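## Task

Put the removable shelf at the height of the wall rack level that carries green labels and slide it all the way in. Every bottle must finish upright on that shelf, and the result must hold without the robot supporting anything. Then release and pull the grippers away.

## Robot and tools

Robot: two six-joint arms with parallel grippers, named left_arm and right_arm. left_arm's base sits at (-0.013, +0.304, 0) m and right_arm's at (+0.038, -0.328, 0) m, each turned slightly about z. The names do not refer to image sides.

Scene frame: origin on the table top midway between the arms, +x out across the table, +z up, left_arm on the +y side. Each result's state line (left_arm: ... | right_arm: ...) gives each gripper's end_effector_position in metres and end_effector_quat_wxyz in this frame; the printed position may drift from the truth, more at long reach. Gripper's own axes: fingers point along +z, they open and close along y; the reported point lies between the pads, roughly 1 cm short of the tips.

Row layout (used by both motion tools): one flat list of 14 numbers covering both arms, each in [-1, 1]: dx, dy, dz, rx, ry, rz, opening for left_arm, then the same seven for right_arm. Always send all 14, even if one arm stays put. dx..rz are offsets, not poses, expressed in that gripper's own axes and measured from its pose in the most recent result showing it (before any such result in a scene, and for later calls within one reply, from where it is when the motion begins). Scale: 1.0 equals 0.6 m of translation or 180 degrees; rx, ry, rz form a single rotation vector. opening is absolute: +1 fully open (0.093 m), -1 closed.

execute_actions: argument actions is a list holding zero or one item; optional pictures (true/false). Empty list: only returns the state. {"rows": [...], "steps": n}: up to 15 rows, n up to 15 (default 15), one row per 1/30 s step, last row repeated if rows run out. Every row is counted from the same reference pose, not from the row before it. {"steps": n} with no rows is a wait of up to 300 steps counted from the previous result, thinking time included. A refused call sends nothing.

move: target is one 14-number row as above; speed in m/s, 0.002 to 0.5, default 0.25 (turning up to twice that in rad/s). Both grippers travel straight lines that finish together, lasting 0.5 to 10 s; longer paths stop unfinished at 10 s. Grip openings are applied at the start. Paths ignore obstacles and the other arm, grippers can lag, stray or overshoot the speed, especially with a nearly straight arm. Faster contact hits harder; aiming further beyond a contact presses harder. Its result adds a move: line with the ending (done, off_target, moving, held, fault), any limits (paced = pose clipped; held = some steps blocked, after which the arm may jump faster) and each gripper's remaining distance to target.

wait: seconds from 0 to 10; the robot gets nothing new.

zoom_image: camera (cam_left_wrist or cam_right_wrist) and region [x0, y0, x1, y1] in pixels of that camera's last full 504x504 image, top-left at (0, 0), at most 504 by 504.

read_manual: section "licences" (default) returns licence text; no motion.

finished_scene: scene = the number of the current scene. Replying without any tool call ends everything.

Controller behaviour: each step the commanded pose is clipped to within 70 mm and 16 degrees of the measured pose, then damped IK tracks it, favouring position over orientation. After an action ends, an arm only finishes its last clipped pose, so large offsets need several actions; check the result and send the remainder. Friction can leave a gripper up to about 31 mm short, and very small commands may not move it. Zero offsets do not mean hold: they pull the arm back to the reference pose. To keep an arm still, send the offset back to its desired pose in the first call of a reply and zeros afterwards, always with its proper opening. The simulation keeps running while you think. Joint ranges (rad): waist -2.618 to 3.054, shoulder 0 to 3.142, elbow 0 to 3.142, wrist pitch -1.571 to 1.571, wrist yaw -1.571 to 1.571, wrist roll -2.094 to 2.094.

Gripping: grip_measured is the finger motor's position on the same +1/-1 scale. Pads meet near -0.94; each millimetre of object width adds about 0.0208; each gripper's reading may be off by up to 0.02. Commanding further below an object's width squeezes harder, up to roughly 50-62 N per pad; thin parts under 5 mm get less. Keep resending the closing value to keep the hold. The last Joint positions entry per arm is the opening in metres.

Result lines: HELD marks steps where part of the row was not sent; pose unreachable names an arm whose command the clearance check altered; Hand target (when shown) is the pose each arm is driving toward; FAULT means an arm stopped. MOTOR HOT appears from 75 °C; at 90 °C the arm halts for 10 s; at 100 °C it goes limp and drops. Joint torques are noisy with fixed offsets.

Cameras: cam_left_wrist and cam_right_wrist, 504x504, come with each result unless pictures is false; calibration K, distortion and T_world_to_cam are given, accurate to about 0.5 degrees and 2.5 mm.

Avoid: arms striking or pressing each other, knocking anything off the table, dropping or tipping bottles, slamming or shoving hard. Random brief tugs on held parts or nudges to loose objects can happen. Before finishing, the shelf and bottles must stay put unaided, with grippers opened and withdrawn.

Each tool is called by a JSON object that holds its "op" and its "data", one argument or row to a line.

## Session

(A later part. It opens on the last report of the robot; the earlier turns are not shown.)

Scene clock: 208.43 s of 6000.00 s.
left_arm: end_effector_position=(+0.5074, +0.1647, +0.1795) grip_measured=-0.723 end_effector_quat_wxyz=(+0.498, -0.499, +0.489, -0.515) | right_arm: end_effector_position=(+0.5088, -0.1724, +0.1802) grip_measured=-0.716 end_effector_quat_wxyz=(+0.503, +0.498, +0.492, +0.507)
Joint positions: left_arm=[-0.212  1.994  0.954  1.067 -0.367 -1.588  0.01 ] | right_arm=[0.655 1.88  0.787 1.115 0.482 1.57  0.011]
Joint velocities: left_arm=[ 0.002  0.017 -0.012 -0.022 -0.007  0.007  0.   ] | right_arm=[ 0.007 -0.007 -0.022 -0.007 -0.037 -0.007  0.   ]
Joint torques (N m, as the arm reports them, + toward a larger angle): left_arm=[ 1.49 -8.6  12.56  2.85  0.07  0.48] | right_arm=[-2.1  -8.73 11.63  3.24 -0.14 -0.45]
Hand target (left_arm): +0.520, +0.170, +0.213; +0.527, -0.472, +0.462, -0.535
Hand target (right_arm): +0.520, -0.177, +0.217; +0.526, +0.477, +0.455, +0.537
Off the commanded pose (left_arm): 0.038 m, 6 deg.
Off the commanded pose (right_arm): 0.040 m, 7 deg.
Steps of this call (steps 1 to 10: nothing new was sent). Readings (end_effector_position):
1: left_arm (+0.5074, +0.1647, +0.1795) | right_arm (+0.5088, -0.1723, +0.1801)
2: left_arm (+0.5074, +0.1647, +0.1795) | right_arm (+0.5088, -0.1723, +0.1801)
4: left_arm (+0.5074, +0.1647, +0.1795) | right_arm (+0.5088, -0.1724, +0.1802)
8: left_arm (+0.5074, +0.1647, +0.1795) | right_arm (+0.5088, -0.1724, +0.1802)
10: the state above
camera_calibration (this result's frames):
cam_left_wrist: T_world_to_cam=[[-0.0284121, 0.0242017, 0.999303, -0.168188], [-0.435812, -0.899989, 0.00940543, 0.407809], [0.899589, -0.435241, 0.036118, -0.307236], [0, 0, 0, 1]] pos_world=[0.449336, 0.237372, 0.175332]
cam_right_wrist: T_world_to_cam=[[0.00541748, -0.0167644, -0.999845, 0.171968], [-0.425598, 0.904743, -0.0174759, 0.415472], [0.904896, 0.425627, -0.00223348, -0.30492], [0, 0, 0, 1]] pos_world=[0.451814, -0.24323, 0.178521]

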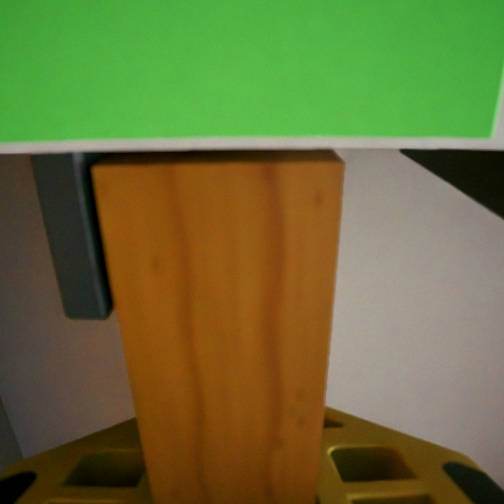

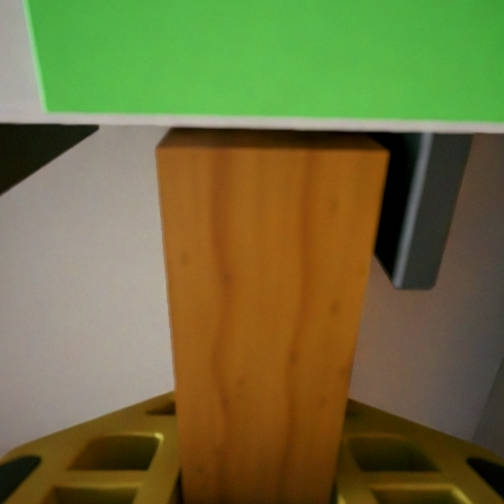

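{"op": "execute_actions", "data": {
  "actions": [
    {"rows": [
[-0.0065,-0.0520,0.0280,0.031,-0.003,0.002,-0.92, -0.0050,0.0570,0.0255,-0.034,-0.003,0.009,-0.92],
[-0.0061,-0.0489,0.0267,0.029,-0.003,0.002,-0.92, -0.0047,0.0539,0.0243,-0.032,-0.003,0.008,-0.92],
[-0.0057,-0.0457,0.0254,0.027,-0.003,0.002,-0.92, -0.0044,0.0507,0.0231,-0.030,-0.003,0.008,-0.92],
[-0.0053,-0.0426,0.0241,0.025,-0.002,0.002,-0.92, -0.0041,0.0476,0.0220,-0.027,-0.002,0.007,-0.92],
[-0.0049,-0.0394,0.0229,0.023,-0.002,0.001,-0.92, -0.0038,0.0444,0.0208,-0.025,-0.002,0.007,-0.92],
[-0.0045,-0.0363,0.0216,0.021,-0.002,0.001,-0.92, -0.0035,0.0413,0.0196,-0.023,-0.002,0.006,-0.92],
[-0.0041,-0.0331,0.0203,0.019,-0.002,0.001,-0.92, -0.0032,0.0381,0.0184,-0.021,-0.002,0.005,-0.92],
[-0.0037,-0.0300,0.0190,0.017,-0.002,0.001,-0.92, -0.0029,0.0350,0.0173,-0.019,-0.002,0.005,-0.92],
[-0.0033,-0.0269,0.0177,0.015,-0.001,0.001,-0.92, -0.0026,0.0319,0.0161,-0.016,-0.001,0.004,-0.92],
[-0.0029,-0.0237,0.0164,0.012,-0.001,0.001,-0.92, -0.0023,0.0287,0.0149,-0.014,-0.001,0.004,-0.92],
[-0.0025,-0.0206,0.0151,0.010,-0.001,0.001,-0.92, -0.0020,0.0256,0.0137,-0.012,-0.001,0.003,-0.92],
[-0.0021,-0.0174,0.0139,0.008,-0.001,0.000,-0.92, -0.0017,0.0224,0.0125,-0.010,-0.001,0.002,-0.92],
[-0.0017,-0.0143,0.0126,0.006,-0.001,0.000,-0.92, -0.0014,0.0193,0.0114,-0.007,-0.001,0.002,-0.92],
[-0.0013,-0.0111,0.0113,0.004,0.000,0.000,-0.92, -0.0011,0.0161,0.0102,-0.005,0.000,0.001,-0.92],
[-0.0010,-0.0080,0.0100,0.002,0.000,0.000,-0.92, -0.0008,0.0130,0.0090,-0.003,0.000,0.001,-0.92]
], "steps": 15}
  ],
  "pictures": false
}}

{"op": "execute_actions", "data": {
  "actions": [
    {"steps": 8}
  ]
}}

Scene clock: 217.10 s of 6000.00 s.
left_arm: end_effector_position=(+0.5075, +0.1648, +0.1785) grip_measured=-0.723 end_effector_quat_wxyz=(+0.496, -0.501, +0.488, -0.515) | right_arm: end_effector_position=(+0.5087, -0.1723, +0.1790) grip_measured=-0.716 end_effector_quat_wxyz=(+0.502, +0.500, +0.492, +0.506)
Joint positions: left_arm=[-0.212  1.994  0.954  1.063 -0.368 -1.594  0.01 ] | right_arm=[0.655 1.88  0.787 1.11  0.484 1.574 0.011]
Joint velocities: left_arm=[ 0.002  0.017 -0.007 -0.022 -0.081 -0.022 -0.002] | right_arm=[-0.002 -0.007 -0.007  0.007  0.066  0.022  0.   ]
Joint torques (N m, as the arm reports them, + toward a larger angle): left_arm=[ 0.44 -9.    9.52  2.14 -0.01  0.1 ] | right_arm=[-1.03 -9.48  8.56  2.29 -0.08 -0.25]
Hand target (left_arm): +0.513, +0.165, +0.184; +0.499, -0.497, +0.487, -0.516
Hand target (right_arm): +0.514, -0.173, +0.188; +0.505, +0.497, +0.488, +0.510
Off the commanded pose (left_arm): 0.008 m, 1 deg.
Off the commanded pose (right_arm): 0.011 m, 1 deg.
Steps of this call (steps 1 to 90: nothing new was sent; then 5.17 s passed at rest; steps 91 to 105: all 15 steps of this action). Readings (end_effector_position):
91: left_arm (+0.5074, +0.1647, +0.1795) | right_arm (+0.5088, -0.1724, +0.1802)
92: left_arm (+0.5074, +0.1647, +0.1795) | right_arm (+0.5088, -0.1724, +0.1802)
94: left_arm (+0.5074, +0.1647, +0.1795) | right_arm (+0.5088, -0.1724, +0.1801)
98: left_arm (+0.5074, +0.1648, +0.1792) | right_arm (+0.5088, -0.1724, +0.1798)
105: the state above

Scene clock: 217.37 s of 6000.00 s.
left_arm: end_effector_position=(+0.5075, +0.1648, +0.1785) grip_measured=-0.723 end_effector_quat_wxyz=(+0.496, -0.501, +0.488, -0.515) | right_arm: end_effector_position=(+0.5087, -0.1723, +0.1790) grip_measured=-0.716 end_effector_quat_wxyz=(+0.502, +0.500, +0.492, +0.506)
Joint positions: left_arm=[-0.212  1.994  0.954  1.063 -0.368 -1.594  0.01 ] | right_arm=[0.655 1.88  0.787 1.11  0.484 1.575 0.011]
Joint velocities: left_arm=[-0.002 -0.002 -0.012 -0.081 -0.007  0.037 -0.   ] | right_arm=[-0.002  0.007 -0.002 -0.095  0.081 -0.007  0.   ]
Joint torques (N m, as the arm reports them, + toward a larger angle): left_arm=[ 0.44 -9.01  9.42  2.14  0.01  0.14] | right_arm=[-1.02 -9.44  8.55  2.28 -0.08 -0.23]
Hand target (left_arm): +0.513, +0.165, +0.184; +0.499, -0.497, +0.487, -0.516
Hand target (right_arm): +0.514, -0.173, +0.188; +0.505, +0.497, +0.488, +0.510
Off the commanded pose (left_arm): 0.008 m, 1 deg.
Off the commanded pose (right_arm): 0.011 m, 1 deg.
Steps of this call (steps 1 to 8: nothing new was sent). Readings (end_effector_position):
1: left_arm (+0.5075, +0.1648, +0.1785) | right_arm (+0.5087, -0.1723, +0.1790)
2: left_arm (+0.5075, +0.1648, +0.1785) | right_arm (+0.5087, -0.1723, +0.1790)
4: left_arm (+0.5075, +0.1648, +0.1785) | right_arm (+0.5087, -0.1723, +0.1790)
8: the state above
camera_calibration (this result's frames):
cam_left_wrist: T_world_to_cam=[[-0.024481, 0.0287716, 0.999286, -0.169965], [-0.435204, -0.900203, 0.015257, 0.406618], [0.899999, -0.434519, 0.0345594, -0.307219], [0, 0, 0, 1]] pos_world=[0.449298, 0.237437, 0.174257]
cam_right_wrist: T_world_to_cam=[[0.000663383, -0.0146179, -0.999893, 0.173572], [-0.42471, 0.905229, -0.0135157, 0.414288], [0.905329, 0.424673, -0.00560786, -0.304635], [0, 0, 0, 1]] pos_world=[0.451632, -0.243117, 0.177445]

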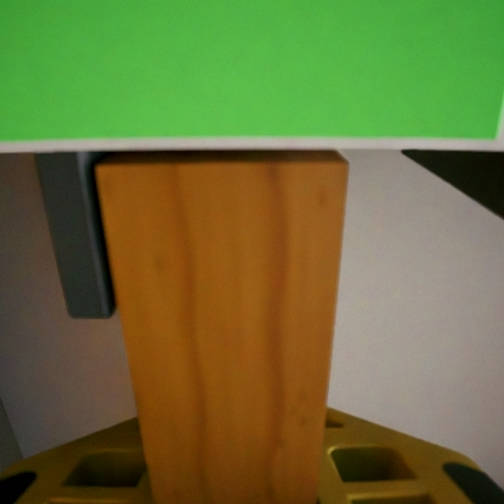

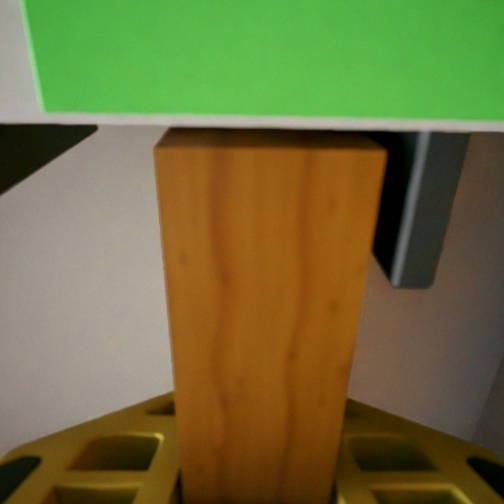

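Shelf is seated and fully in. Release and back away.

{"op": "execute_actions", "data": {
  "actions": [
    {"rows": [
[0,-0.008,0.006,0.002,0,0,-0.85, 0,0.013,0.006,-0.003,0,0,-0.85],
[0,-0.008,0.004,0.002,0,0,-0.78, 0,0.013,0.004,-0.003,0,0,-0.78],
[0,-0.008,0.002,0.002,0,0,-0.71, 0,0.013,0.002,-0.003,0,0,-0.71],
[0,-0.008,0.0,0.002,0,0,-0.64, 0,0.013,0.0,-0.003,0,0,-0.64],
[0,-0.008,0.0,0.002,0,0,-0.57, 0,0.013,0.0,-0.003,0,0,-0.57],
[0,-0.008,0.0,0.002,0,0,-0.50, 0,0.013,0.0,-0.003,0,0,-0.50],
[0,-0.008,0.0,0.002,0,0,-0.43, 0,0.013,0.0,-0.003,0,0,-0.43],
[0,-0.008,0.0,0.002,0,0,-0.36, 0,0.013,0.0,-0.003,0,0,-0.36],
[0,-0.008,0.0,0.002,0,0,-0.29, 0,0.013,0.0,-0.003,0,0,-0.29],
[0,-0.008,0.0,0.002,0,0,-0.22, 0,0.013,0.0,-0.003,0,0,-0.22],
[0,-0.008,0.0,0.002,0,0,-0.15, 0,0.013,0.0,-0.003,0,0,-0.15],
[0,-0.008,0.0,0.002,0,0,-0.08, 0,0.013,0.0,-0.003,0,0,-0.08],
[0,-0.008,0.0,0.002,0,0,-0.01, 0,0.013,0.0,-0.003,0,0,-0.01],
[0,-0.008,0.0,0.002,0,0,0.06, 0,0.013,0.0,-0.003,0,0,0.06],
[0,-0.008,0.0,0.002,0,0,0.12, 0,0.013,0.0,-0.003,0,0,0.12]
], "steps": 15}
  ],
  "pictures": false
}}

{"op": "move", "data": {
  "target": [0,-0.01,-0.3,0,0,0,0.12, 0,0.015,-0.3,0,0,0,0.12],
  "speed": 0.12
}}

Scene clock: 224.27 s of 6000.00 s.
left_arm: end_effector_position=(+0.5073, +0.1646, +0.1780) grip_measured=+0.085 end_effector_quat_wxyz=(+0.495, -0.502, +0.488, -0.514) | right_arm: end_effector_position=(+0.5085, -0.1721, +0.1750) grip_measured=+0.087 end_effector_quat_wxyz=(+0.501, +0.503, +0.497, +0.499)
Joint positions: left_arm=[-0.213  1.994  0.954  1.06  -0.37  -1.596  0.049] | right_arm=[0.657 1.88  0.787 1.092 0.487 1.575 0.049]
Joint velocities: left_arm=[ 0.012  0.002  0.012 -0.037  0.051  0.022  0.066] | right_arm=[-0.002  0.007 -0.022  0.007  0.037 -0.022  0.065]
Joint torques (N m, as the arm reports them, + toward a larger angle): left_arm=[  0.14 -10.06   7.34   2.21  -0.07   0.09] | right_arm=[ -0.45 -10.48   6.85   2.49  -0.02  -0.21]
Hand target (left_arm): +0.507, +0.165, +0.183; +0.497, -0.500, +0.487, -0.516
Hand target (right_arm): +0.509, -0.172, +0.187; +0.504, +0.498, +0.489, +0.508
Off the commanded pose (left_arm): 0.005 m, 0 deg.
Off the commanded pose (right_arm): 0.012 m, 2 deg.
Steps of this call (steps 1 to 90: nothing new was sent; then 3.40 s passed at rest; steps 91 to 105: all 15 steps of this action). Readings (end_effector_position):
91: left_arm (+0.5074, +0.1647, +0.1785) | right_arm (+0.5087, -0.1723, +0.1790)
92: left_arm (+0.5074, +0.1647, +0.1784) | right_arm (+0.5086, -0.1723, +0.1789)
94: left_arm (+0.5073, +0.1646, +0.1784) | right_arm (+0.5086, -0.1722, +0.1789)
98: left_arm (+0.5073, +0.1646, +0.1780) | right_arm (+0.5085, -0.1721, +0.1751)
105: the state above

Scene clock: 226.60 s of 6000.00 s.
left_arm: end_effector_position=(+0.3337, +0.1620, +0.1843) grip_measured=+0.117 end_effector_quat_wxyz=(+0.493, -0.503, +0.488, -0.516) | right_arm: end_effector_position=(+0.3322, -0.1702, +0.1851) grip_measured=+0.118 end_effector_quat_wxyz=(+0.498, +0.504, +0.500, +0.499)
Joint positions: left_arm=[-0.505  1.477  0.342  1.158 -0.659 -1.596  0.051] | right_arm=[1.079 1.315 0.271 1.031 0.906 1.586 0.051]
Joint velocities: left_arm=[ 0.007 -0.012 -0.002 -0.007 -0.095 -0.037  0.   ] | right_arm=[-0.002  0.012 -0.002 -0.007  0.022  0.007 -0.   ]
Joint torques (N m, as the arm reports them, + toward a larger angle): left_arm=[-0.71 -5.83  4.62  2.08 -0.21  0.03] | right_arm=[ 0.48 -5.15  5.09  2.17  0.12 -0.12]
Hand target (left_arm): +0.328, +0.165, +0.183; +0.492, -0.505, +0.487, -0.515
Hand target (right_arm): +0.328, -0.172, +0.185; +0.497, +0.506, +0.497, +0.499
Off the commanded pose (left_arm): 0.008 m, 0 deg.
Off the commanded pose (right_arm): 0.004 m, 0 deg.
move: done
camera_calibration (this result's frames):
cam_left_wrist: T_world_to_cam=[[-0.0211364, 0.0364301, 0.999113, -0.182227], [-0.436956, -0.899175, 0.0235422, 0.327301], [0.899235, -0.43607, 0.0349237, -0.151752], [0, 0, 0, 1]] pos_world=[0.275625, 0.234765, 0.179659]
cam_right_wrist: T_world_to_cam=[[-0.0223277, -0.020564, -0.999539, 0.18639], [-0.426006, 0.904674, -0.00909618, 0.336963], [0.904445, 0.425607, -0.0289598, -0.140882], [0, 0, 0, 1]] pos_world=[0.27513, -0.241049, 0.185289]

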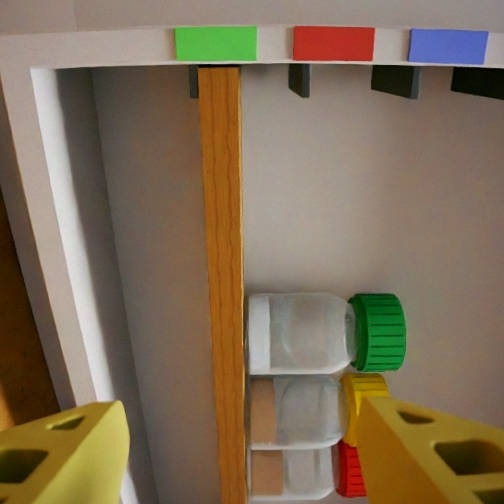

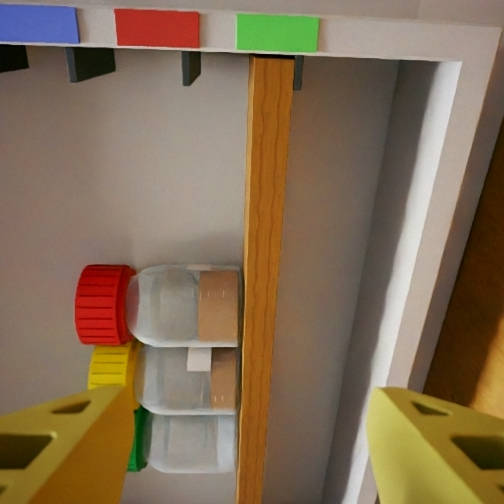

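The shelf rests on the green level, fully in, with all three bottles standing and both grippers clear.

{"op": "finished_scene", "data": {
  "scene": 2
}}

The scene is finished: the task was done.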